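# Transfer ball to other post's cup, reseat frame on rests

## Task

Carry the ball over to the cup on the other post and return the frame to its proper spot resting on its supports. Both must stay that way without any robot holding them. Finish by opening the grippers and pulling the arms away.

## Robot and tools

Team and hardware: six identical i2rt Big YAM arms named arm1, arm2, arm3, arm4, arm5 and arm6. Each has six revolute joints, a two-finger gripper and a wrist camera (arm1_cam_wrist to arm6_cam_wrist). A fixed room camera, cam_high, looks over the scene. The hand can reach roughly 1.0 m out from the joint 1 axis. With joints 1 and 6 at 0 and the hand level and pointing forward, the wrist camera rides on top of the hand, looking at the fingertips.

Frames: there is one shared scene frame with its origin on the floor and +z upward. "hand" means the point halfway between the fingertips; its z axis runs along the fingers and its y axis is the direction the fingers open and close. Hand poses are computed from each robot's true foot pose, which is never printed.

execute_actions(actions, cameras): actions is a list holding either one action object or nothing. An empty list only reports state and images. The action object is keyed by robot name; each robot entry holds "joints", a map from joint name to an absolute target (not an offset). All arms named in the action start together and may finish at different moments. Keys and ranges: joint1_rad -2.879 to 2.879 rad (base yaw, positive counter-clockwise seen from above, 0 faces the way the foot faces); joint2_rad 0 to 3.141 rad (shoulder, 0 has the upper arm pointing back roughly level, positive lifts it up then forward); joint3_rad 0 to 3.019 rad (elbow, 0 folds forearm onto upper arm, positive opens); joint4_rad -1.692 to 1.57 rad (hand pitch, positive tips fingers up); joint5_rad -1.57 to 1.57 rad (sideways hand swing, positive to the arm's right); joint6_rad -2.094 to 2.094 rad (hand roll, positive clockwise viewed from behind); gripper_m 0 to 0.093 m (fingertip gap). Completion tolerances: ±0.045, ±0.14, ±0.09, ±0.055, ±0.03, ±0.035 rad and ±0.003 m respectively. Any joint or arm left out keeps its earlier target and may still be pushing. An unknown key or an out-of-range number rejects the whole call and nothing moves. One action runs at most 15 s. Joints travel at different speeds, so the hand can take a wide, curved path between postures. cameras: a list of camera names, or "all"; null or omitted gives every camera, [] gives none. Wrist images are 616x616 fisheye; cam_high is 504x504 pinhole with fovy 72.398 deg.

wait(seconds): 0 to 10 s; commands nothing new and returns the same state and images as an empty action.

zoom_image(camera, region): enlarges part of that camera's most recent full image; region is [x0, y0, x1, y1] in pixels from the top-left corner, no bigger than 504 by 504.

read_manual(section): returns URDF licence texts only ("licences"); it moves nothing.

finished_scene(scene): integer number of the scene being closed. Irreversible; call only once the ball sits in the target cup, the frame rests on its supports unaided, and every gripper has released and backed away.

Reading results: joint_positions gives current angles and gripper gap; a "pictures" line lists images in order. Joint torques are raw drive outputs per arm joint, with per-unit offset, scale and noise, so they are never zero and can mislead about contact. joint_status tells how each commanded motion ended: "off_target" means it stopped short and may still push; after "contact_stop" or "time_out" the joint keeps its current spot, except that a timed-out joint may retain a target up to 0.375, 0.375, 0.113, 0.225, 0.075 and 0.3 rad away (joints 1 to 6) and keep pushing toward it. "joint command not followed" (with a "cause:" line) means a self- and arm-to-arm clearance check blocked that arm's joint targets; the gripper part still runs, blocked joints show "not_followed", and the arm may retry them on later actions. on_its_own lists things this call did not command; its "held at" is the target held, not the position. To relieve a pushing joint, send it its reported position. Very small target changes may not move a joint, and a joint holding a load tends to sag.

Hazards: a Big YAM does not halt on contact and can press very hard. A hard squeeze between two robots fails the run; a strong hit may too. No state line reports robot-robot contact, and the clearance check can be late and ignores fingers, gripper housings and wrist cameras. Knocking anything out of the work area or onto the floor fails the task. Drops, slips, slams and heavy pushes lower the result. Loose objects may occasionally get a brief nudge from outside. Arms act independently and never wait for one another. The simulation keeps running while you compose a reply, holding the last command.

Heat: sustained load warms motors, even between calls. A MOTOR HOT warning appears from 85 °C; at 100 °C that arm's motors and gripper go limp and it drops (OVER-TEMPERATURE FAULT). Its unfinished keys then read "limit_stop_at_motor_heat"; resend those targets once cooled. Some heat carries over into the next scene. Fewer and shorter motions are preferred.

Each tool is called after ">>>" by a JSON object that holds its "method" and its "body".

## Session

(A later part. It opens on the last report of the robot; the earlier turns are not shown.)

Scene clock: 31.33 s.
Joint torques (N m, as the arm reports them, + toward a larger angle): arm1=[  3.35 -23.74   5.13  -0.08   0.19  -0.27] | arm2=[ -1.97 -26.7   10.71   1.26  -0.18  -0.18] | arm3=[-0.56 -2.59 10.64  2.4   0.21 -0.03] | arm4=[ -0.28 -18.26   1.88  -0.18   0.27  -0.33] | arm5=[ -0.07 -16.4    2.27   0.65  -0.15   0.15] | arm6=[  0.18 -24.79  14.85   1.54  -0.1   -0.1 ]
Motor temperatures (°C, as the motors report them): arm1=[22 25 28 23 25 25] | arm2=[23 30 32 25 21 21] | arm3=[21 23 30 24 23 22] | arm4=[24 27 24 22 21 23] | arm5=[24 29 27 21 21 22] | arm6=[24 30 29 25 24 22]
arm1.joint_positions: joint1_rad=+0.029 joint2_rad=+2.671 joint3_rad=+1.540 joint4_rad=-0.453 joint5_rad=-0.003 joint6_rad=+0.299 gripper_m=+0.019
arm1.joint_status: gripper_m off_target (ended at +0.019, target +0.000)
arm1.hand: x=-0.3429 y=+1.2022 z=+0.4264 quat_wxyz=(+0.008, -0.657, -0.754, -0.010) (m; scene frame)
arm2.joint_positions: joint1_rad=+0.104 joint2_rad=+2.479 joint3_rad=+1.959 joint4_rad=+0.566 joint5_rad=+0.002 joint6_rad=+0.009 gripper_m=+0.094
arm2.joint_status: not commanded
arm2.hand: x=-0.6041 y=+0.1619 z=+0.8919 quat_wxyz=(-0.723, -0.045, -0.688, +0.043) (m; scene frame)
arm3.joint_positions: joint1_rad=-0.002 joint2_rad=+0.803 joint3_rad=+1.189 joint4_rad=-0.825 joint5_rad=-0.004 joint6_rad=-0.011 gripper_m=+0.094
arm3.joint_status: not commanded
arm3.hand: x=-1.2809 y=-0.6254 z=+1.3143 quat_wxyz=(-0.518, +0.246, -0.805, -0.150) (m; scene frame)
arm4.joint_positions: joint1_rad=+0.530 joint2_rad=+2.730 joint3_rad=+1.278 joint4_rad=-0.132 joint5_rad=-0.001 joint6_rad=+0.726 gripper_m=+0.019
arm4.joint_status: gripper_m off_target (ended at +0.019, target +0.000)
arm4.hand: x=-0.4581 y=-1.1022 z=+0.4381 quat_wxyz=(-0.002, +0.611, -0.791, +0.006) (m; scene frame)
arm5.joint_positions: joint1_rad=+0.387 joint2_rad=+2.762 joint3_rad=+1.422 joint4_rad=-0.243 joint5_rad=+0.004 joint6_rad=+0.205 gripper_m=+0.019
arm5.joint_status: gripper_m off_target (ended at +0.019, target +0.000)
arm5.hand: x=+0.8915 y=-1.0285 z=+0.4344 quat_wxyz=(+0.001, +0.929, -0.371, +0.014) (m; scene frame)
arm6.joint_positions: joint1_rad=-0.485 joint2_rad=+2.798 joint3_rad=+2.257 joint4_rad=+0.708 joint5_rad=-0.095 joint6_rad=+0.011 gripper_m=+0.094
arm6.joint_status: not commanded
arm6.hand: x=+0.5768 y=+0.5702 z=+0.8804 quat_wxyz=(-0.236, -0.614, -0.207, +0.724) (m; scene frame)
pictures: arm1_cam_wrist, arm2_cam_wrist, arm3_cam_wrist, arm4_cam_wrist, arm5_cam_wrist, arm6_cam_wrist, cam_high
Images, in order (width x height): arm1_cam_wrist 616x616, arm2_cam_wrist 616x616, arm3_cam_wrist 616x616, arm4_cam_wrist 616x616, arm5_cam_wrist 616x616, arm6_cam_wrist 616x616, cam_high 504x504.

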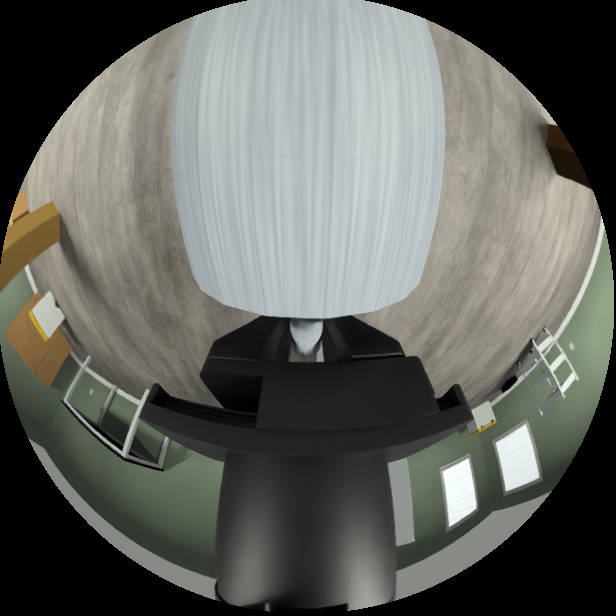

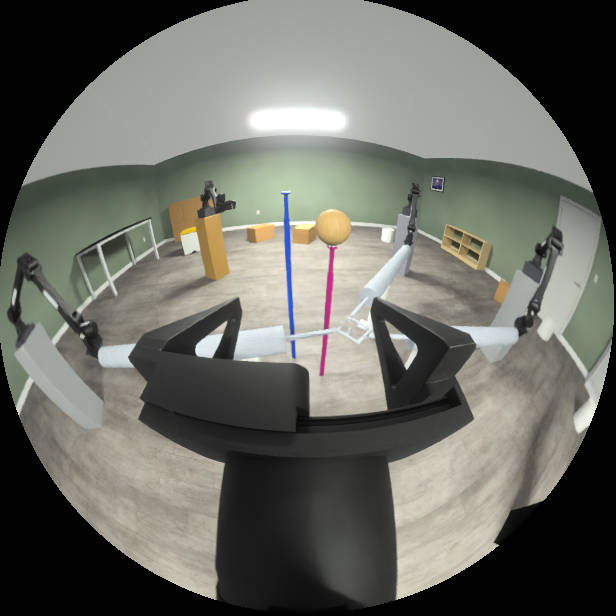

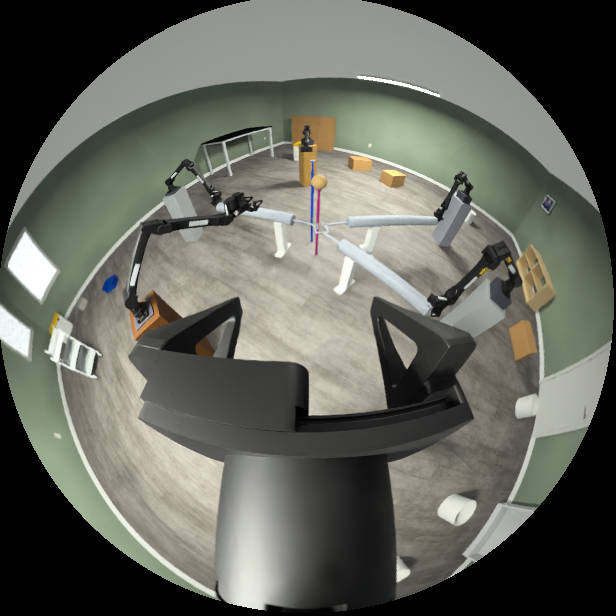

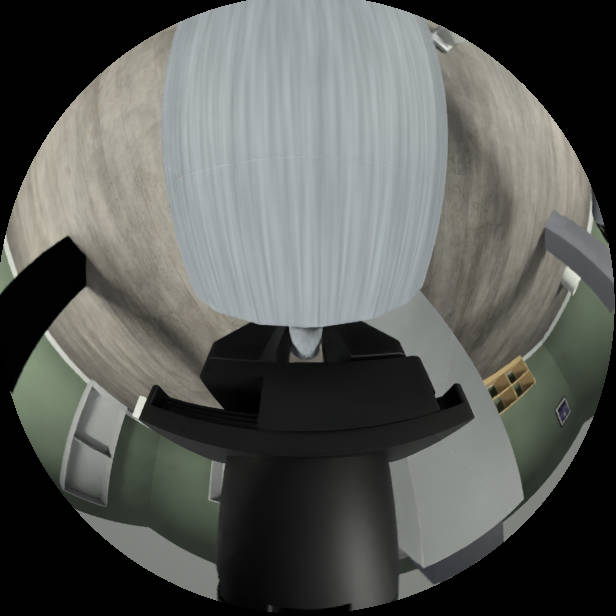

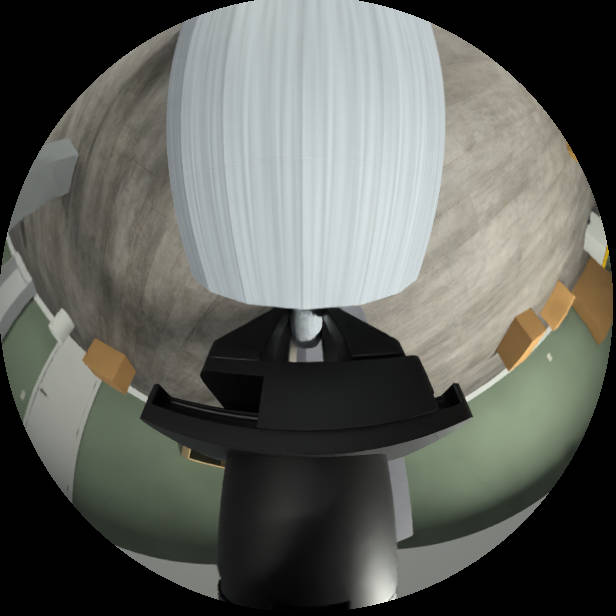

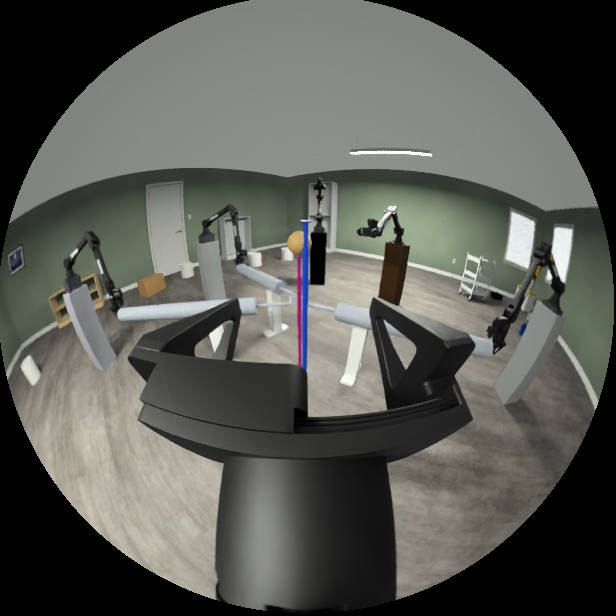

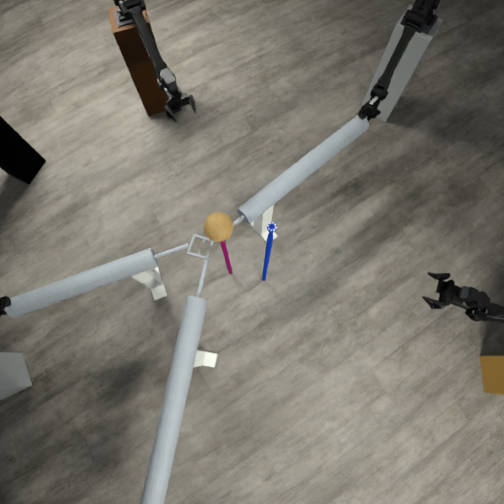

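>>> {"method": "execute_actions", "body": {"actions": [{"arm1":{"joints":{"joint2_rad":2.41,"joint3_rad":1.413,"joint4_rad":-0.557}},"arm4":{"joints":{"joint2_rad":2.445,"joint3_rad":1.102,"joint4_rad":-0.225,"joint6_rad":0.725}},"arm5":{"joints":{"joint2_rad":2.49,"joint3_rad":1.24,"joint4_rad":-0.32}},"arm6":{"joints":{"joint1_rad":-0.65,"joint5_rad":-0.42,"joint4_rad":0.6}}}], "cameras": []}}

>>> {"method": "execute_actions", "body": {"actions": [{"arm1":{"joints":{"joint1_rad":0.138,"joint2_rad":2.34,"joint3_rad":1.345,"joint4_rad":-0.545,"joint6_rad":0.408}},"arm4":{"joints":{"joint1_rad":0.404,"joint2_rad":2.405,"joint3_rad":1.15,"joint4_rad":-0.30,"joint6_rad":0.60}},"arm5":{"joints":{"joint1_rad":0.26,"joint2_rad":2.425,"joint3_rad":1.178,"joint4_rad":-0.307,"joint6_rad":0.078}}}], "cameras": ["arm2_cam_wrist","arm6_cam_wrist","cam_high"]}}

>>> {"method": "zoom_image", "body": {"camera": "cam_high", "region": [160, 190, 300, 310]}}

>>> {"method": "zoom_image", "body": {"camera": "arm6_cam_wrist", "region": [250, 180, 370, 300]}}

>>> {"method": "zoom_image", "body": {"camera": "arm2_cam_wrist", "region": [260, 180, 420, 340]}}

Scene clock: 47.40 s.
Joint torques (N m, as the arm reports them, + toward a larger angle): arm1=[  2.86 -26.44   4.84   0.     0.09  -0.28] | arm2=[ -2.13 -27.11  10.72   1.38  -0.15  -0.18] | arm3=[-0.53 -2.62 10.64  2.4   0.21 -0.02] | arm4=[ -0.11 -19.4    2.31  -0.06   0.17  -0.1 ] | arm5=[  0.71 -18.09   1.97  -0.33  -0.15   0.26] | arm6=[ -0.78 -24.77  14.69   1.63  -0.05  -0.11]
Motor temperatures (°C, as the motors report them): arm1=[22 25 28 23 25 25] | arm2=[23 31 33 25 21 21] | arm3=[21 23 30 24 23 22] | arm4=[24 27 24 22 21 23] | arm5=[24 30 27 21 21 22] | arm6=[24 31 30 25 24 22]
arm1.joint_positions: joint1_rad=+0.029 joint2_rad=+2.438 joint3_rad=+1.403 joint4_rad=-0.547 joint5_rad=-0.002 joint6_rad=+0.299 gripper_m=+0.019
arm1.joint_status: all done
arm1.hand: x=-0.3449 y=+1.2035 z=+0.5255 quat_wxyz=(+0.008, -0.657, -0.754, -0.009) (m; scene frame)
arm2.joint_positions: joint1_rad=+0.104 joint2_rad=+2.479 joint3_rad=+1.959 joint4_rad=+0.566 joint5_rad=+0.002 joint6_rad=+0.009 gripper_m=+0.094
arm2.joint_status: not commanded
arm2.hand: x=-0.6041 y=+0.1619 z=+0.8919 quat_wxyz=(-0.723, -0.045, -0.688, +0.043) (m; scene frame)
arm3.joint_positions: joint1_rad=-0.002 joint2_rad=+0.803 joint3_rad=+1.189 joint4_rad=-0.825 joint5_rad=-0.004 joint6_rad=-0.011 gripper_m=+0.094
arm3.joint_status: not commanded
arm3.hand: x=-1.2809 y=-0.6254 z=+1.3143 quat_wxyz=(-0.518, +0.246, -0.805, -0.150) (m; scene frame)
arm4.joint_positions: joint1_rad=+0.527 joint2_rad=+2.464 joint3_rad=+1.103 joint4_rad=-0.213 joint5_rad=+0.001 joint6_rad=+0.736 gripper_m=+0.018
arm4.joint_status: all done
arm4.hand: x=-0.4576 y=-1.1018 z=+0.5392 quat_wxyz=(-0.004, +0.606, -0.795, +0.001) (m; scene frame)
arm5.joint_positions: joint1_rad=+0.382 joint2_rad=+2.508 joint3_rad=+1.245 joint4_rad=-0.308 joint5_rad=+0.003 joint6_rad=+0.197 gripper_m=+0.019
arm5.joint_status: all done
arm5.hand: x=+0.8915 y=-1.0253 z=+0.5345 quat_wxyz=(+0.000, +0.929, -0.370, +0.008) (m; scene frame)
arm6.joint_positions: joint1_rad=-0.642 joint2_rad=+2.798 joint3_rad=+2.257 joint4_rad=+0.607 joint5_rad=-0.417 joint6_rad=+0.011 gripper_m=+0.094
arm6.joint_status: all done
arm6.hand: x=+0.5367 y=+0.6604 z=+0.8555 quat_wxyz=(-0.277, -0.630, -0.275, +0.671) (m; scene frame)
pictures: none
No camera images: the call's "cameras" was empty. Leave "cameras" out to get every camera's image.

Scene clock: 48.43 s.
Joint torques (N m, as the arm reports them, + toward a larger angle): arm1=[  1.12 -26.95   4.28  -0.01   0.03  -0.24] | arm2=[ -2.48 -26.95  10.7    1.29  -0.17  -0.2 ] | arm3=[-0.56 -2.66 10.63  2.4   0.21 -0.03] | arm4=[  0.43 -21.42   3.39  -0.29  -0.02  -0.03] | arm5=[  0.89 -18.74   1.79  -0.14  -0.2    0.1 ] | arm6=[ -1.03 -24.53  14.73   1.78   0.    -0.19]
Motor temperatures (°C, as the motors report them): arm1=[22 25 28 23 25 25] | arm2=[23 32 33 25 21 21] | arm3=[21 23 30 24 23 22] | arm4=[24 27 24 22 21 23] | arm5=[24 30 27 21 21 22] | arm6=[24 31 30 25 24 22]
arm1.joint_positions: joint1_rad=+0.142 joint2_rad=+2.387 joint3_rad=+1.341 joint4_rad=-0.534 joint5_rad=-0.002 joint6_rad=+0.416 gripper_m=+0.019
arm1.joint_status: all done
arm1.hand: x=-0.2975 y=+1.2438 z=+0.5410 quat_wxyz=(+0.007, -0.659, -0.752, -0.008) (m; scene frame)
arm2.joint_positions: joint1_rad=+0.104 joint2_rad=+2.479 joint3_rad=+1.959 joint4_rad=+0.566 joint5_rad=+0.002 joint6_rad=+0.009 gripper_m=+0.094
arm2.joint_status: not commanded
arm2.hand: x=-0.6041 y=+0.1619 z=+0.8919 quat_wxyz=(-0.723, -0.045, -0.688, +0.043) (m; scene frame)
arm3.joint_positions: joint1_rad=-0.002 joint2_rad=+0.803 joint3_rad=+1.189 joint4_rad=-0.825 joint5_rad=-0.004 joint6_rad=-0.011 gripper_m=+0.094
arm3.joint_status: not commanded
arm3.hand: x=-1.2809 y=-0.6254 z=+1.3143 quat_wxyz=(-0.518, +0.246, -0.805, -0.150) (m; scene frame)
arm4.joint_positions: joint1_rad=+0.390 joint2_rad=+2.435 joint3_rad=+1.142 joint4_rad=-0.282 joint5_rad=+0.004 joint6_rad=+0.603 gripper_m=+0.018
arm4.joint_status: all done
arm4.hand: x=-0.4080 y=-1.0602 z=+0.5554 quat_wxyz=(-0.005, +0.605, -0.797, +0.002) (m; scene frame)
arm5.joint_positions: joint1_rad=+0.253 joint2_rad=+2.454 joint3_rad=+1.181 joint4_rad=-0.302 joint5_rad=+0.005 joint6_rad=+0.065 gripper_m=+0.019
arm5.joint_status: all done
arm5.hand: x=+0.9391 y=-0.9839 z=+0.5519 quat_wxyz=(+0.000, +0.930, -0.368, +0.010) (m; scene frame)
arm6.joint_positions: joint1_rad=-0.642 joint2_rad=+2.798 joint3_rad=+2.257 joint4_rad=+0.607 joint5_rad=-0.417 joint6_rad=+0.011 gripper_m=+0.094
arm6.joint_status: not commanded
arm6.hand: x=+0.5367 y=+0.6604 z=+0.8555 quat_wxyz=(-0.277, -0.630, -0.275, +0.671) (m; scene frame)
pictures: arm2_cam_wrist, arm6_cam_wrist, cam_high
Images, in order (width x height): arm2_cam_wrist 616x616, arm6_cam_wrist 616x616, cam_high 504x504.

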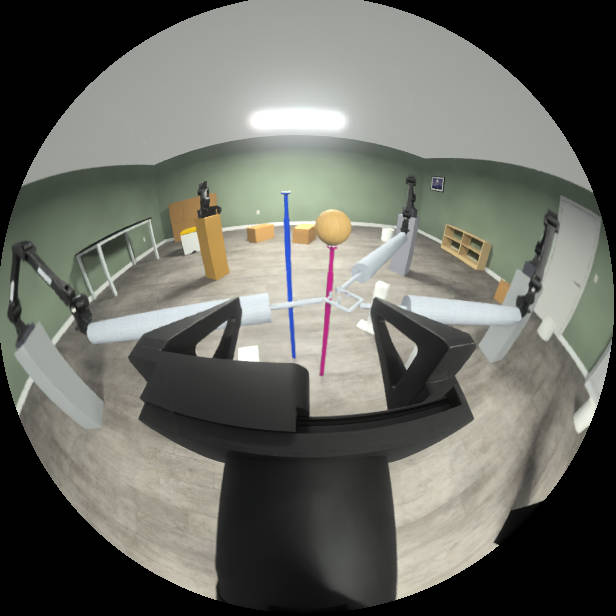

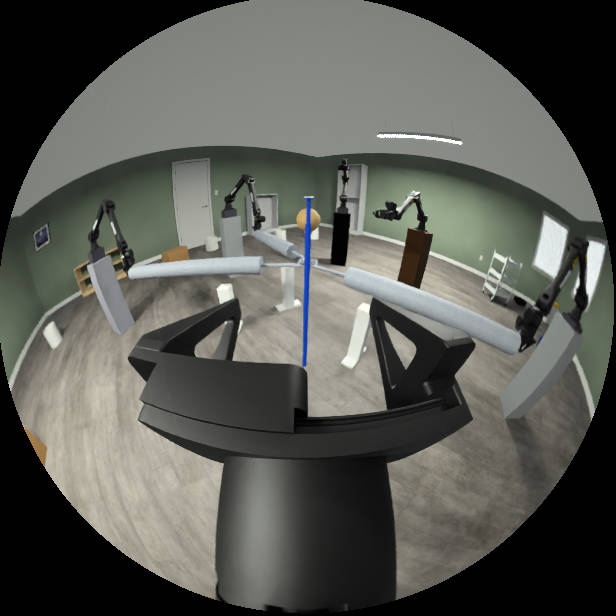

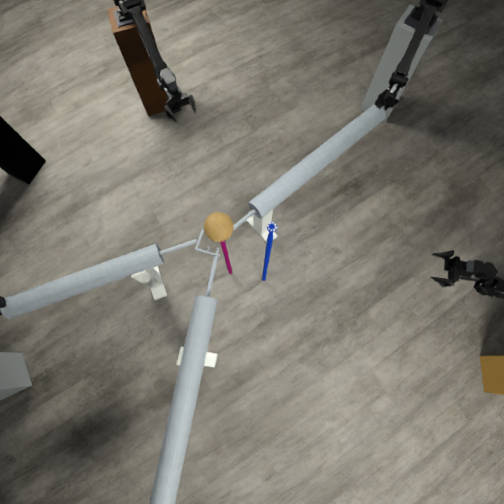

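Region (160, 190, 300, 310) of cam_high's 504x504 image, scaled by 3.600, with more detail than that image has; it fills the top 432 rows of this view, and the rest is white.

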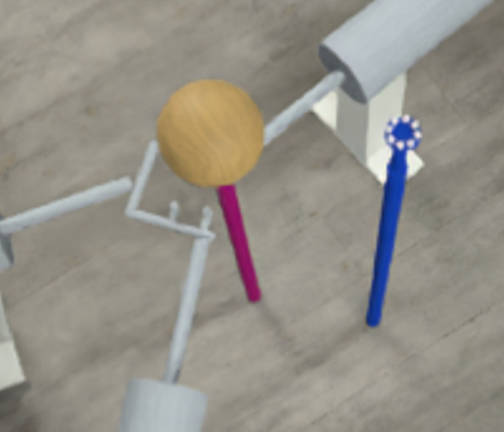

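Region (250, 180, 370, 300) of arm6_cam_wrist's 616x616 image, scaled by 4.200, with more detail than that image has.

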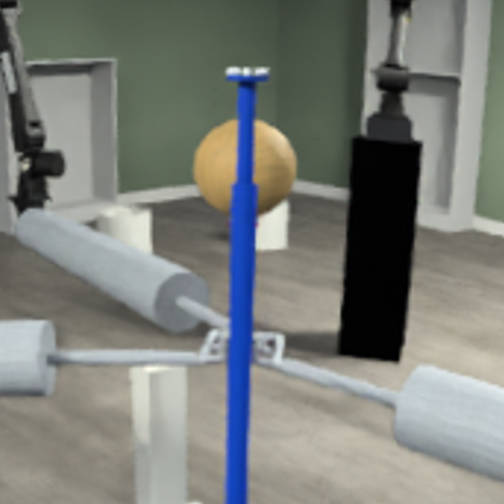

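Region (260, 180, 420, 340) of arm2_cam_wrist's 616x616 image, scaled by 3.150, with more detail than that image has.

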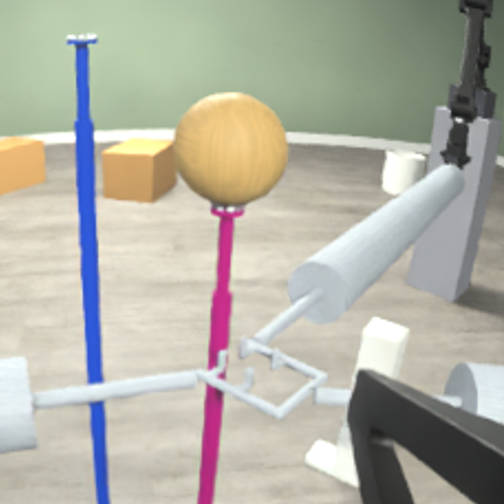

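>>> {"method": "execute_actions", "body": {"actions": [{"arm1":{"joints":{"joint1_rad":0.232,"joint2_rad":2.118,"joint3_rad":1.272,"joint4_rad":-0.708,"joint6_rad":0.50}},"arm4":{"joints":{"joint1_rad":0.316,"joint2_rad":2.18,"joint3_rad":1.135,"joint4_rad":-0.517,"joint6_rad":0.515}},"arm5":{"joints":{"joint1_rad":0.153,"joint2_rad":2.172,"joint3_rad":1.078,"joint4_rad":-0.473,"joint6_rad":-0.03}}}], "cameras": ["arm2_cam_wrist","arm6_cam_wrist"]}}

>>> {"method": "zoom_image", "body": {"camera": "arm6_cam_wrist", "region": [260, 180, 360, 280]}}

>>> {"method": "zoom_image", "body": {"camera": "arm2_cam_wrist", "region": [270, 190, 390, 310]}}

Scene clock: 56.33 s.
Joint torques (N m, as the arm reports them, + toward a larger angle): arm1=[  1.38 -23.73   6.17   0.12   0.03  -0.32] | arm2=[ -2.58 -26.58  10.73   1.22  -0.17  -0.21] | arm3=[-0.57 -2.58 10.64  2.4   0.21 -0.03] | arm4=[  0.48 -19.7    4.73   0.02  -0.05  -0.01] | arm5=[  0.84 -16.72   2.42  -0.46  -0.2    0.05] | arm6=[ -0.48 -25.16  14.72   1.59  -0.03  -0.15]
Motor temperatures (°C, as the motors report them): arm1=[22 26 27 23 25 25] | arm2=[23 32 33 25 21 21] | arm3=[21 23 31 24 23 22] | arm4=[24 27 24 22 21 23] | arm5=[24 30 27 21 21 22] | arm6=[24 31 30 25 24 22]
arm1.joint_positions: joint1_rad=+0.237 joint2_rad=+2.144 joint3_rad=+1.257 joint4_rad=-0.698 joint5_rad=+0.000 joint6_rad=+0.512 gripper_m=+0.019
arm1.joint_status: all done
arm1.hand: x=-0.2629 y=+1.2796 z=+0.6476 quat_wxyz=(+0.010, -0.659, -0.752, -0.008) (m; scene frame)
arm2.joint_positions: joint1_rad=+0.104 joint2_rad=+2.479 joint3_rad=+1.959 joint4_rad=+0.566 joint5_rad=+0.002 joint6_rad=+0.009 gripper_m=+0.094
arm2.joint_status: not commanded
arm2.hand: x=-0.6041 y=+0.1619 z=+0.8919 quat_wxyz=(-0.723, -0.045, -0.688, +0.043) (m; scene frame)
arm3.joint_positions: joint1_rad=-0.002 joint2_rad=+0.803 joint3_rad=+1.189 joint4_rad=-0.825 joint5_rad=-0.004 joint6_rad=-0.011 gripper_m=+0.094
arm3.joint_status: not commanded
arm3.hand: x=-1.2809 y=-0.6254 z=+1.3143 quat_wxyz=(-0.518, +0.246, -0.805, -0.150) (m; scene frame)
arm4.joint_positions: joint1_rad=+0.300 joint2_rad=+2.197 joint3_rad=+1.133 joint4_rad=-0.506 joint5_rad=+0.005 joint6_rad=+0.518 gripper_m=+0.018
arm4.joint_status: all done
arm4.hand: x=-0.3755 y=-1.0232 z=+0.6621 quat_wxyz=(-0.006, +0.603, -0.798, +0.000) (m; scene frame)
arm5.joint_positions: joint1_rad=+0.150 joint2_rad=+2.188 joint3_rad=+1.084 joint4_rad=-0.460 joint5_rad=+0.004 joint6_rad=-0.037 gripper_m=+0.019
arm5.joint_status: all done
arm5.hand: x=+0.9691 y=-0.9464 z=+0.6577 quat_wxyz=(-0.001, +0.930, -0.369, +0.005) (m; scene frame)
arm6.joint_positions: joint1_rad=-0.642 joint2_rad=+2.798 joint3_rad=+2.257 joint4_rad=+0.607 joint5_rad=-0.417 joint6_rad=+0.011 gripper_m=+0.094
arm6.joint_status: not commanded
arm6.hand: x=+0.5367 y=+0.6604 z=+0.8555 quat_wxyz=(-0.277, -0.630, -0.275, +0.671) (m; scene frame)
pictures: arm2_cam_wrist, arm6_cam_wrist
Images, in order (width x height): arm2_cam_wrist 616x616, arm6_cam_wrist 616x616.

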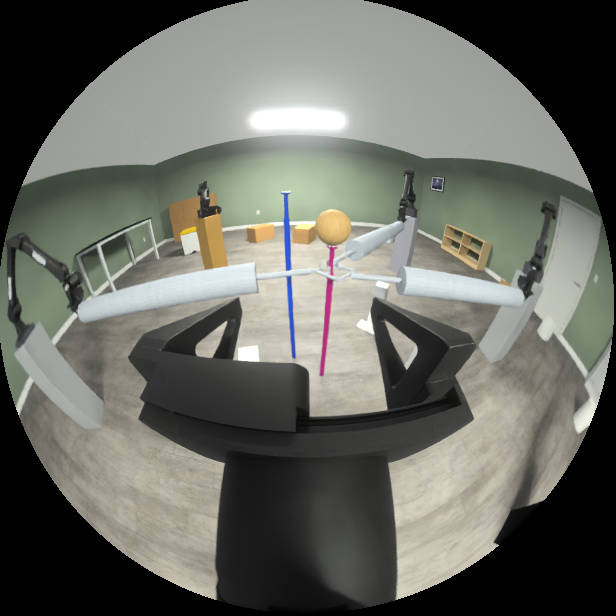

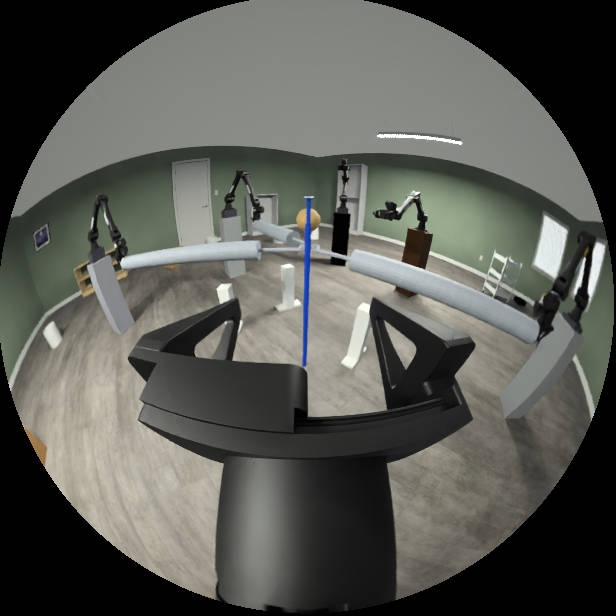

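Region (260, 180, 360, 280) of arm6_cam_wrist's 616x616 image, scaled by 5.040, with more detail than that image has.

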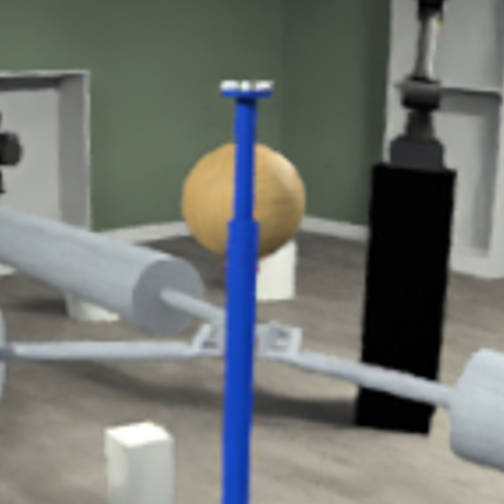

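Region (270, 190, 390, 310) of arm2_cam_wrist's 616x616 image, scaled by 4.200, with more detail than that image has.

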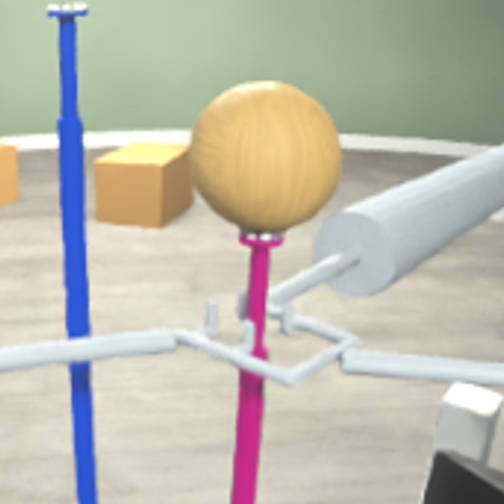

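>>> {"method": "execute_actions", "body": {"actions": [{"arm1":{"joints":{"joint1_rad":0.24,"joint2_rad":1.993,"joint3_rad":1.315,"joint4_rad":-0.862}},"arm4":{"joints":{"joint1_rad":0.295,"joint2_rad":2.017,"joint3_rad":1.107,"joint4_rad":-0.652}},"arm5":{"joints":{"joint1_rad":0.147,"joint2_rad":2.0,"joint3_rad":1.035,"joint4_rad":-0.61}}}], "cameras": ["arm2_cam_wrist","arm6_cam_wrist"]}}

>>> {"method": "zoom_image", "body": {"camera": "arm6_cam_wrist", "region": [260, 180, 360, 280]}}

>>> {"method": "zoom_image", "body": {"camera": "arm2_cam_wrist", "region": [270, 190, 390, 310]}}

Scene clock: 63.40 s.
Joint torques (N m, as the arm reports them, + toward a larger angle): arm1=[  3.1  -25.11   8.02  -0.05   0.1   -0.27] | arm2=[ -1.87 -27.01  10.81   1.41  -0.18  -0.18] | arm3=[-0.57 -2.63 10.64  2.41  0.21 -0.03] | arm4=[ -0.08 -19.23   6.03   0.15   0.01   0.04] | arm5=[ -0.14 -15.67   3.3   -0.42  -0.27   0.06] | arm6=[ -1.48 -24.93  14.71   1.49  -0.02  -0.13]
Motor temperatures (°C, as the motors report them): arm1=[22 26 28 23 25 25] | arm2=[23 32 34 25 21 21] | arm3=[21 23 31 24 23 22] | arm4=[24 27 24 22 21 23] | arm5=[24 30 27 21 21 22] | arm6=[24 32 30 25 24 22]
arm1.joint_positions: joint1_rad=+0.237 joint2_rad=+2.024 joint3_rad=+1.289 joint4_rad=-0.848 joint5_rad=-0.002 joint6_rad=+0.511 gripper_m=+0.019
arm1.joint_status: all done
arm1.hand: x=-0.2588 y=+1.2733 z=+0.7166 quat_wxyz=(+0.009, -0.659, -0.752, -0.008) (m; scene frame)
arm2.joint_positions: joint1_rad=+0.104 joint2_rad=+2.479 joint3_rad=+1.959 joint4_rad=+0.566 joint5_rad=+0.002 joint6_rad=+0.009 gripper_m=+0.094
arm2.joint_status: not commanded
arm2.hand: x=-0.6041 y=+0.1619 z=+0.8919 quat_wxyz=(-0.723, -0.045, -0.688, +0.043) (m; scene frame)
arm3.joint_positions: joint1_rad=-0.002 joint2_rad=+0.803 joint3_rad=+1.189 joint4_rad=-0.825 joint5_rad=-0.004 joint6_rad=-0.011 gripper_m=+0.094
arm3.joint_status: not commanded
arm3.hand: x=-1.2809 y=-0.6254 z=+1.3143 quat_wxyz=(-0.518, +0.246, -0.805, -0.150) (m; scene frame)
arm4.joint_positions: joint1_rad=+0.292 joint2_rad=+2.036 joint3_rad=+1.100 joint4_rad=-0.644 joint5_rad=+0.004 joint6_rad=+0.511 gripper_m=+0.018
arm4.joint_status: all done
arm4.hand: x=-0.3704 y=-1.0302 z=+0.7295 quat_wxyz=(-0.004, +0.602, -0.798, +0.004) (m; scene frame)
arm5.joint_positions: joint1_rad=+0.150 joint2_rad=+2.014 joint3_rad=+1.043 joint4_rad=-0.595 joint5_rad=+0.005 joint6_rad=-0.037 gripper_m=+0.019
arm5.joint_status: all done
arm5.hand: x=+0.9740 y=-0.9513 z=+0.7269 quat_wxyz=(-0.001, +0.930, -0.369, +0.007) (m; scene frame)
arm6.joint_positions: joint1_rad=-0.642 joint2_rad=+2.798 joint3_rad=+2.257 joint4_rad=+0.607 joint5_rad=-0.417 joint6_rad=+0.011 gripper_m=+0.094
arm6.joint_status: not commanded
arm6.hand: x=+0.5367 y=+0.6604 z=+0.8555 quat_wxyz=(-0.277, -0.630, -0.275, +0.671) (m; scene frame)
pictures: arm2_cam_wrist, arm6_cam_wrist
Images, in order (width x height): arm2_cam_wrist 616x616, arm6_cam_wrist 616x616.

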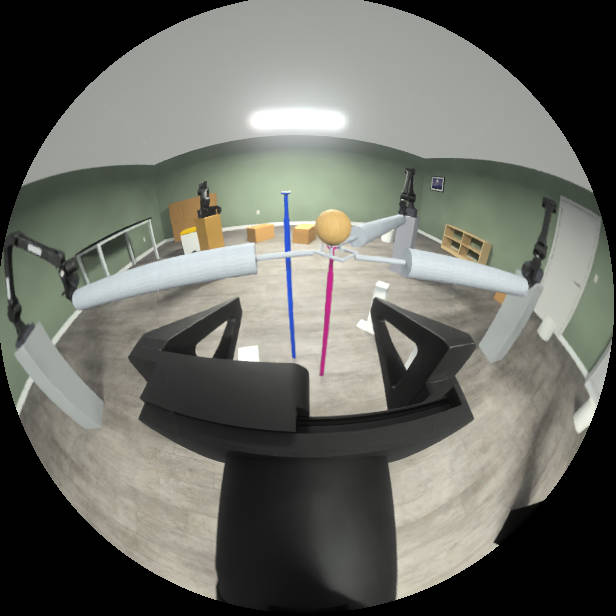

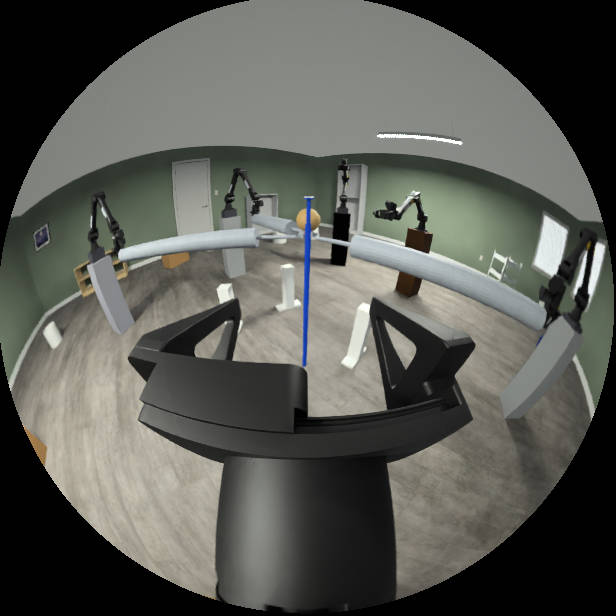

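Region (260, 180, 360, 280) of arm6_cam_wrist's 616x616 image, scaled by 5.040, with more detail than that image has.

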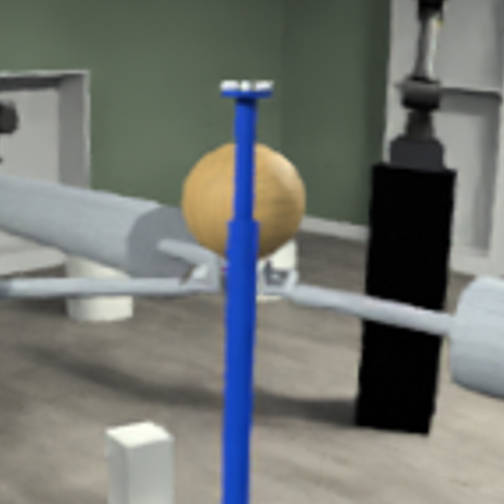

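Region (270, 190, 390, 310) of arm2_cam_wrist's 616x616 image, scaled by 4.200, with more detail than that image has.

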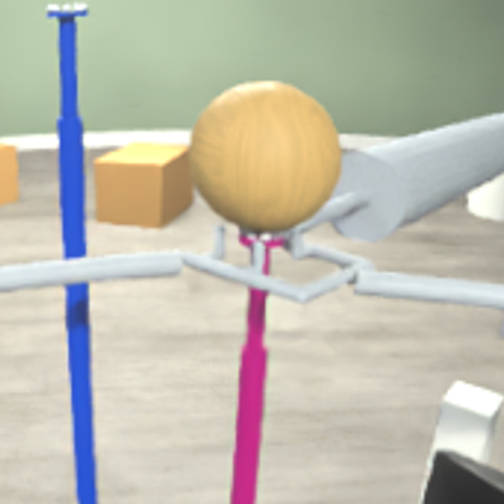

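>>> {"method": "execute_actions", "body": {"actions": [{"arm1":{"joints":{"joint2_rad":1.822,"joint3_rad":1.40,"joint4_rad":-1.115}},"arm4":{"joints":{"joint2_rad":1.805,"joint3_rad":1.175,"joint4_rad":-0.92}},"arm5":{"joints":{"joint2_rad":1.775,"joint3_rad":1.11,"joint4_rad":-0.88}}}], "cameras": ["arm2_cam_wrist"]}}

>>> {"method": "execute_actions", "body": {"actions": [{"arm1":{"joints":{"joint2_rad":1.715,"joint3_rad":1.59,"joint4_rad":-1.405}},"arm4":{"joints":{"joint2_rad":1.645,"joint3_rad":1.32,"joint4_rad":-1.22}},"arm5":{"joints":{"joint2_rad":1.605,"joint3_rad":1.25,"joint4_rad":-1.19}}}], "cameras": ["arm2_cam_wrist","arm6_cam_wrist"]}}

>>> {"method": "zoom_image", "body": {"camera": "arm6_cam_wrist", "region": [260, 140, 360, 240]}}

>>> {"method": "zoom_image", "body": {"camera": "arm2_cam_wrist", "region": [240, 120, 380, 260]}}

Scene clock: 71.57 s.
Joint torques (N m, as the arm reports them, + toward a larger angle): arm1=[  2.83 -23.91   9.98  -1.16  -0.1   -0.18] | arm2=[ -2.32 -27.04  10.74   1.29  -0.19  -0.21] | arm3=[-0.54 -2.61 10.64  2.41  0.21 -0.02] | arm4=[ -0.31 -18.13  10.11  -0.7    0.01   0.04] | arm5=[  0.29 -14.86   7.99  -0.97  -0.44   0.05] | arm6=[ -1.31 -25.84  14.58   1.53   0.    -0.13]
Motor temperatures (°C, as the motors report them): arm1=[22 26 29 23 25 25] | arm2=[23 32 34 25 21 21] | arm3=[21 23 31 24 23 22] | arm4=[24 27 24 22 21 23] | arm5=[24 30 27 21 21 22] | arm6=[24 32 31 25 24 22]
arm1.joint_positions: joint1_rad=+0.233 joint2_rad=+1.865 joint3_rad=+1.358 joint4_rad=-1.077 joint5_rad=+0.004 joint6_rad=+0.506 gripper_m=+0.019
arm1.joint_status: all done
arm1.hand: x=-0.2630 y=+1.2713 z=+0.8195 quat_wxyz=(+0.010, -0.659, -0.752, -0.006) (m; scene frame)
arm2.joint_positions: joint1_rad=+0.104 joint2_rad=+2.479 joint3_rad=+1.959 joint4_rad=+0.566 joint5_rad=+0.002 joint6_rad=+0.009 gripper_m=+0.094
arm2.joint_status: not commanded
arm2.hand: x=-0.6041 y=+0.1619 z=+0.8919 quat_wxyz=(-0.723, -0.045, -0.688, +0.043) (m; scene frame)
arm3.joint_positions: joint1_rad=-0.002 joint2_rad=+0.803 joint3_rad=+1.189 joint4_rad=-0.825 joint5_rad=-0.004 joint6_rad=-0.011 gripper_m=+0.094
arm3.joint_status: not commanded
arm3.hand: x=-1.2809 y=-0.6254 z=+1.3143 quat_wxyz=(-0.518, +0.246, -0.805, -0.150) (m; scene frame)
arm4.joint_positions: joint1_rad=+0.291 joint2_rad=+1.825 joint3_rad=+1.132 joint4_rad=-0.893 joint5_rad=+0.004 joint6_rad=+0.511 gripper_m=+0.018
arm4.joint_status: all done
arm4.hand: x=-0.3696 y=-1.0347 z=+0.8345 quat_wxyz=(-0.003, +0.602, -0.798, +0.007) (m; scene frame)
arm5.joint_positions: joint1_rad=+0.149 joint2_rad=+1.784 joint3_rad=+1.077 joint4_rad=-0.854 joint5_rad=+0.009 joint6_rad=-0.040 gripper_m=+0.019
arm5.joint_status: all done
arm5.hand: x=+0.9741 y=-0.9502 z=+0.8370 quat_wxyz=(-0.004, +0.930, -0.368, +0.005) (m; scene frame)
arm6.joint_positions: joint1_rad=-0.642 joint2_rad=+2.798 joint3_rad=+2.257 joint4_rad=+0.607 joint5_rad=-0.417 joint6_rad=+0.011 gripper_m=+0.094
arm6.joint_status: not commanded
arm6.hand: x=+0.5367 y=+0.6604 z=+0.8555 quat_wxyz=(-0.277, -0.630, -0.275, +0.671) (m; scene frame)
pictures: arm2_cam_wrist
Images, in order (width x height): arm2_cam_wrist 616x616.

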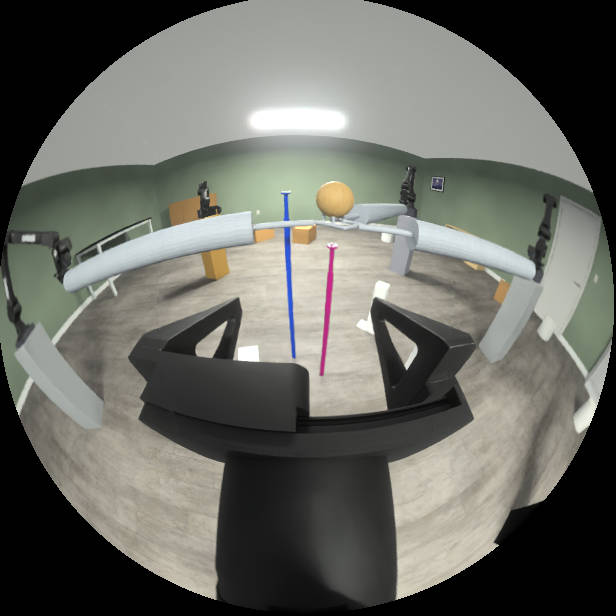

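Scene clock: 72.77 s.
Joint torques (N m, as the arm reports them, + toward a larger angle): arm1=[  2.93 -25.78  11.65  -1.38  -0.11  -0.2 ] | arm2=[ -1.62 -26.57  10.61   1.3   -0.15  -0.18] | arm3=[-0.57 -2.61 10.64  2.4   0.21 -0.03] | arm4=[ -0.46 -17.89  12.53  -0.8   -0.07   0.01] | arm5=[  0.68 -14.58   9.39  -1.33  -0.26   0.07] | arm6=[ -0.82 -25.57  14.4    1.51   0.03  -0.19]
Motor temperatures (°C, as the motors report them): arm1=[22 26 29 23 25 25] | arm2=[23 32 34 25 21 21] | arm3=[21 23 31 24 23 22] | arm4=[24 28 25 22 21 23] | arm5=[24 30 27 21 21 22] | arm6=[24 32 31 25 24 22]
arm1.joint_positions: joint1_rad=+0.233 joint2_rad=+1.769 joint3_rad=+1.534 joint4_rad=-1.364 joint5_rad=+0.003 joint6_rad=+0.506 gripper_m=+0.019
arm1.joint_status: all done
arm1.hand: x=-0.2632 y=+1.2698 z=+0.9314 quat_wxyz=(+0.017, -0.659, -0.752, -0.008) (m; scene frame)
arm2.joint_positions: joint1_rad=+0.104 joint2_rad=+2.479 joint3_rad=+1.959 joint4_rad=+0.566 joint5_rad=+0.002 joint6_rad=+0.009 gripper_m=+0.094
arm2.joint_status: not commanded
arm2.hand: x=-0.6041 y=+0.1619 z=+0.8919 quat_wxyz=(-0.723, -0.045, -0.688, +0.043) (m; scene frame)
arm3.joint_positions: joint1_rad=-0.002 joint2_rad=+0.803 joint3_rad=+1.189 joint4_rad=-0.825 joint5_rad=-0.004 joint6_rad=-0.011 gripper_m=+0.094
arm3.joint_status: not commanded
arm3.hand: x=-1.2809 y=-0.6254 z=+1.3143 quat_wxyz=(-0.518, +0.246, -0.805, -0.150) (m; scene frame)
arm4.joint_positions: joint1_rad=+0.293 joint2_rad=+1.670 joint3_rad=+1.261 joint4_rad=-1.190 joint5_rad=+0.005 joint6_rad=+0.512 gripper_m=+0.018
arm4.joint_status: all done
arm4.hand: x=-0.3702 y=-1.0379 z=+0.9474 quat_wxyz=(-0.001, +0.602, -0.798, +0.013) (m; scene frame)
arm5.joint_positions: joint1_rad=+0.149 joint2_rad=+1.618 joint3_rad=+1.209 joint4_rad=-1.155 joint5_rad=+0.005 joint6_rad=-0.040 gripper_m=+0.019
arm5.joint_status: all done
arm5.hand: x=+0.9733 y=-0.9504 z=+0.9527 quat_wxyz=(-0.002, +0.930, -0.368, +0.006) (m; scene frame)
arm6.joint_positions: joint1_rad=-0.642 joint2_rad=+2.798 joint3_rad=+2.257 joint4_rad=+0.607 joint5_rad=-0.417 joint6_rad=+0.011 gripper_m=+0.094
arm6.joint_status: not commanded
arm6.hand: x=+0.5367 y=+0.6604 z=+0.8555 quat_wxyz=(-0.277, -0.630, -0.275, +0.671) (m; scene frame)
pictures: arm2_cam_wrist, arm6_cam_wrist
Images, in order (width x height): arm2_cam_wrist 616x616, arm6_cam_wrist 616x616.

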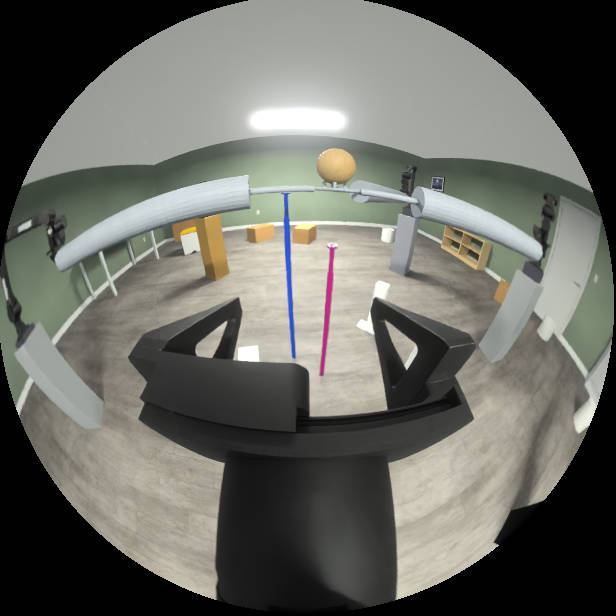

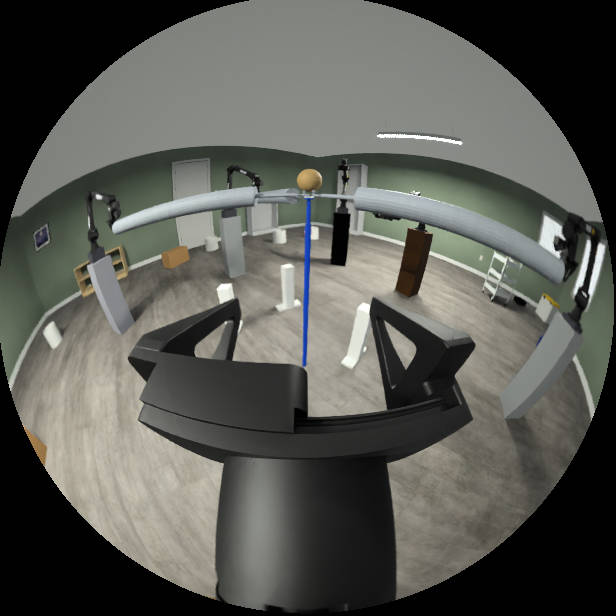

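Region (260, 140, 360, 240) of arm6_cam_wrist's 616x616 image, scaled by 5.040, with more detail than that image has.

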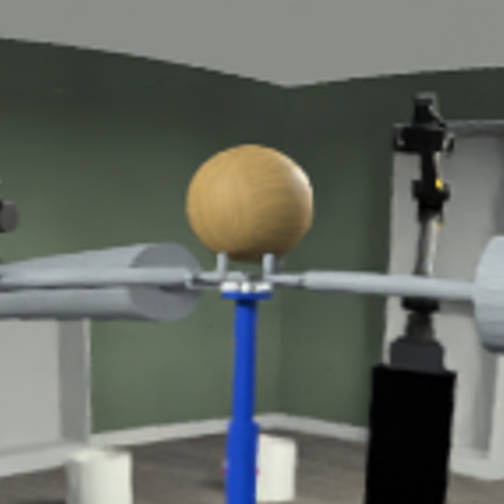

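Region (240, 120, 380, 260) of arm2_cam_wrist's 616x616 image, scaled by 3.600, with more detail than that image has.

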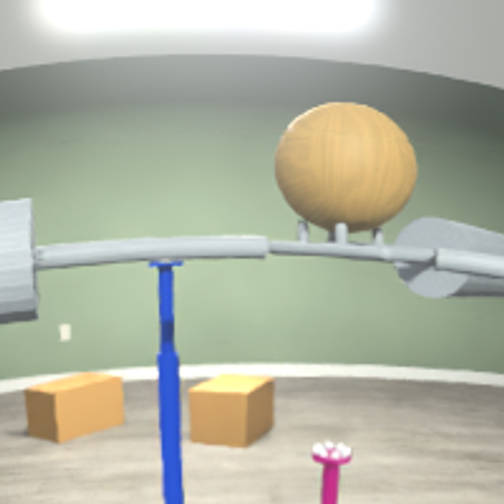

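>>> {"method": "execute_actions", "body": {"actions": [{"arm1":{"joints":{"joint1_rad":0.438,"joint2_rad":1.685,"joint3_rad":1.61,"joint4_rad":-1.44,"joint6_rad":0.705}},"arm4":{"joints":{"joint1_rad":0.135,"joint2_rad":1.785,"joint3_rad":1.58,"joint4_rad":-1.315,"joint6_rad":0.35}},"arm5":{"joints":{"joint1_rad":-0.082,"joint2_rad":1.625,"joint3_rad":1.315,"joint4_rad":-1.235,"joint6_rad":-0.265}}}], "cameras": ["arm2_cam_wrist","arm6_cam_wrist"]}}

>>> {"method": "zoom_image", "body": {"camera": "arm6_cam_wrist", "region": [260, 140, 360, 240]}}

>>> {"method": "zoom_image", "body": {"camera": "arm2_cam_wrist", "region": [240, 120, 380, 260]}}

Scene clock: 81.80 s.
Joint torques (N m, as the arm reports them, + toward a larger angle): arm1=[  2.98 -26.66  11.84  -1.33   0.02  -0.15] | arm2=[ -2.27 -26.4   10.65   1.39  -0.16  -0.21] | arm3=[-0.6  -2.66 10.64  2.41  0.21 -0.02] | arm4=[  0.39 -22.96  13.83  -0.32  -0.24   0.05] | arm5=[ -0.21 -14.77   9.87  -1.52  -0.24  -0.01] | arm6=[ -1.58 -24.77  14.44   1.32   0.02  -0.15]
Motor temperatures (°C, as the motors report them): arm1=[22 26 31 23 25 25] | arm2=[23 33 34 25 21 21] | arm3=[21 23 31 24 23 22] | arm4=[24 27 27 22 21 23] | arm5=[24 30 29 21 21 22] | arm6=[24 33 31 25 24 22]
arm1.joint_positions: joint1_rad=+0.437 joint2_rad=+1.765 joint3_rad=+1.547 joint4_rad=-1.400 joint5_rad=+0.000 joint6_rad=+0.711 gripper_m=+0.019
arm1.joint_status: all done
arm1.hand: x=-0.1869 y=+1.3455 z=+0.9399 quat_wxyz=(+0.026, -0.659, -0.752, -0.006) (m; scene frame)
arm2.joint_positions: joint1_rad=+0.104 joint2_rad=+2.479 joint3_rad=+1.959 joint4_rad=+0.566 joint5_rad=+0.002 joint6_rad=+0.009 gripper_m=+0.094
arm2.joint_status: not commanded
arm2.hand: x=-0.6041 y=+0.1619 z=+0.8919 quat_wxyz=(-0.723, -0.045, -0.688, +0.043) (m; scene frame)
arm3.joint_positions: joint1_rad=-0.002 joint2_rad=+0.803 joint3_rad=+1.189 joint4_rad=-0.825 joint5_rad=-0.004 joint6_rad=-0.011 gripper_m=+0.094
arm3.joint_status: not commanded
arm3.hand: x=-1.2809 y=-0.6254 z=+1.3143 quat_wxyz=(-0.518, +0.246, -0.805, -0.150) (m; scene frame)
arm4.joint_positions: joint1_rad=+0.121 joint2_rad=+1.836 joint3_rad=+1.505 joint4_rad=-1.297 joint5_rad=+0.009 joint6_rad=+0.346 gripper_m=+0.018
arm4.joint_status: all done
arm4.hand: x=-0.2939 y=-0.9628 z=+0.9539 quat_wxyz=(+0.008, +0.600, -0.800, +0.025) (m; scene frame)
arm5.joint_positions: joint1_rad=-0.080 joint2_rad=+1.639 joint3_rad=+1.273 joint4_rad=-1.199 joint5_rad=+0.006 joint6_rad=-0.272 gripper_m=+0.019
arm5.joint_status: all done
arm5.hand: x=+1.0489 y=-0.8743 z=+0.9660 quat_wxyz=(-0.002, +0.930, -0.366, +0.007) (m; scene frame)
arm6.joint_positions: joint1_rad=-0.642 joint2_rad=+2.798 joint3_rad=+2.257 joint4_rad=+0.607 joint5_rad=-0.417 joint6_rad=+0.011 gripper_m=+0.094
arm6.joint_status: not commanded
arm6.hand: x=+0.5367 y=+0.6604 z=+0.8555 quat_wxyz=(-0.277, -0.630, -0.275, +0.671) (m; scene frame)
pictures: arm2_cam_wrist, arm6_cam_wrist
Images, in order (width x height): arm2_cam_wrist 616x616, arm6_cam_wrist 616x616.

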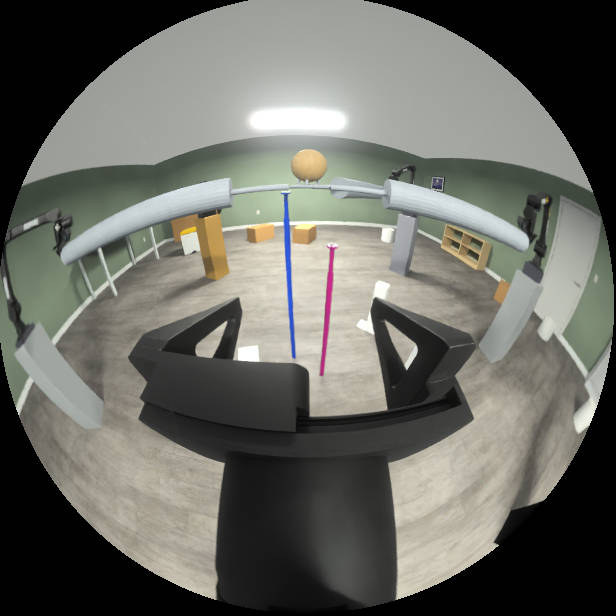

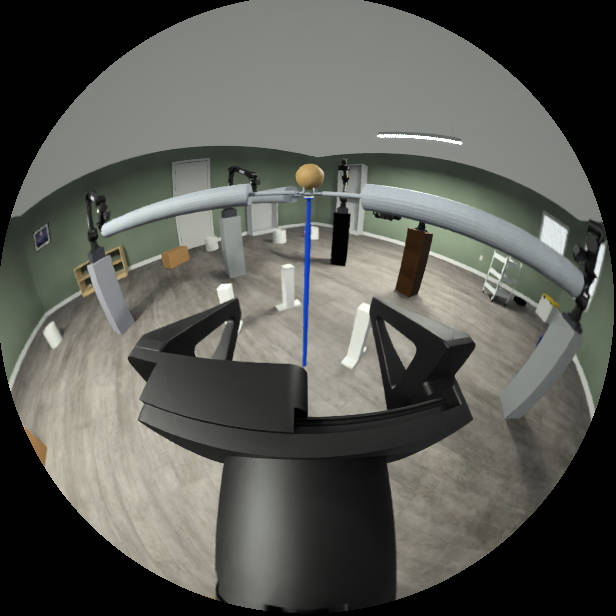

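Region (260, 140, 360, 240) of arm6_cam_wrist's 616x616 image, scaled by 5.040, with more detail than that image has.

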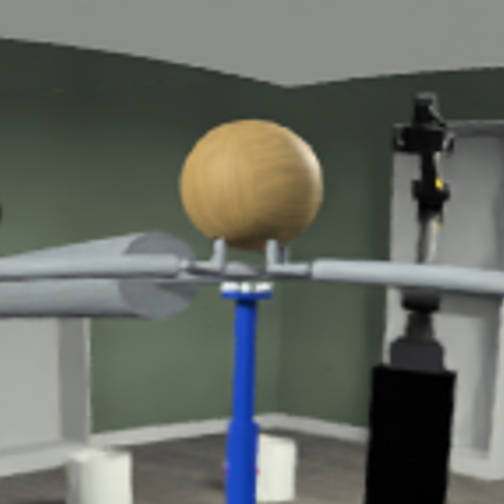

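Region (240, 120, 380, 260) of arm2_cam_wrist's 616x616 image, scaled by 3.600, with more detail than that image has.

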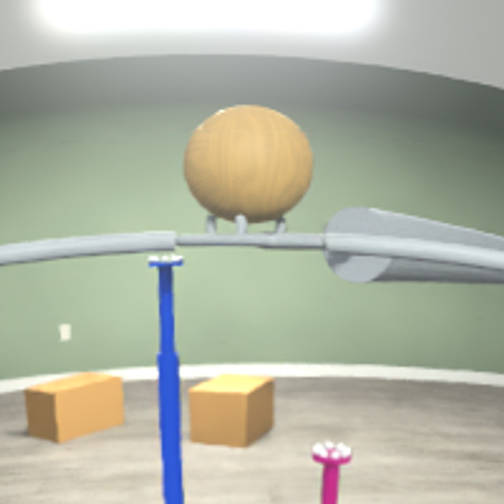

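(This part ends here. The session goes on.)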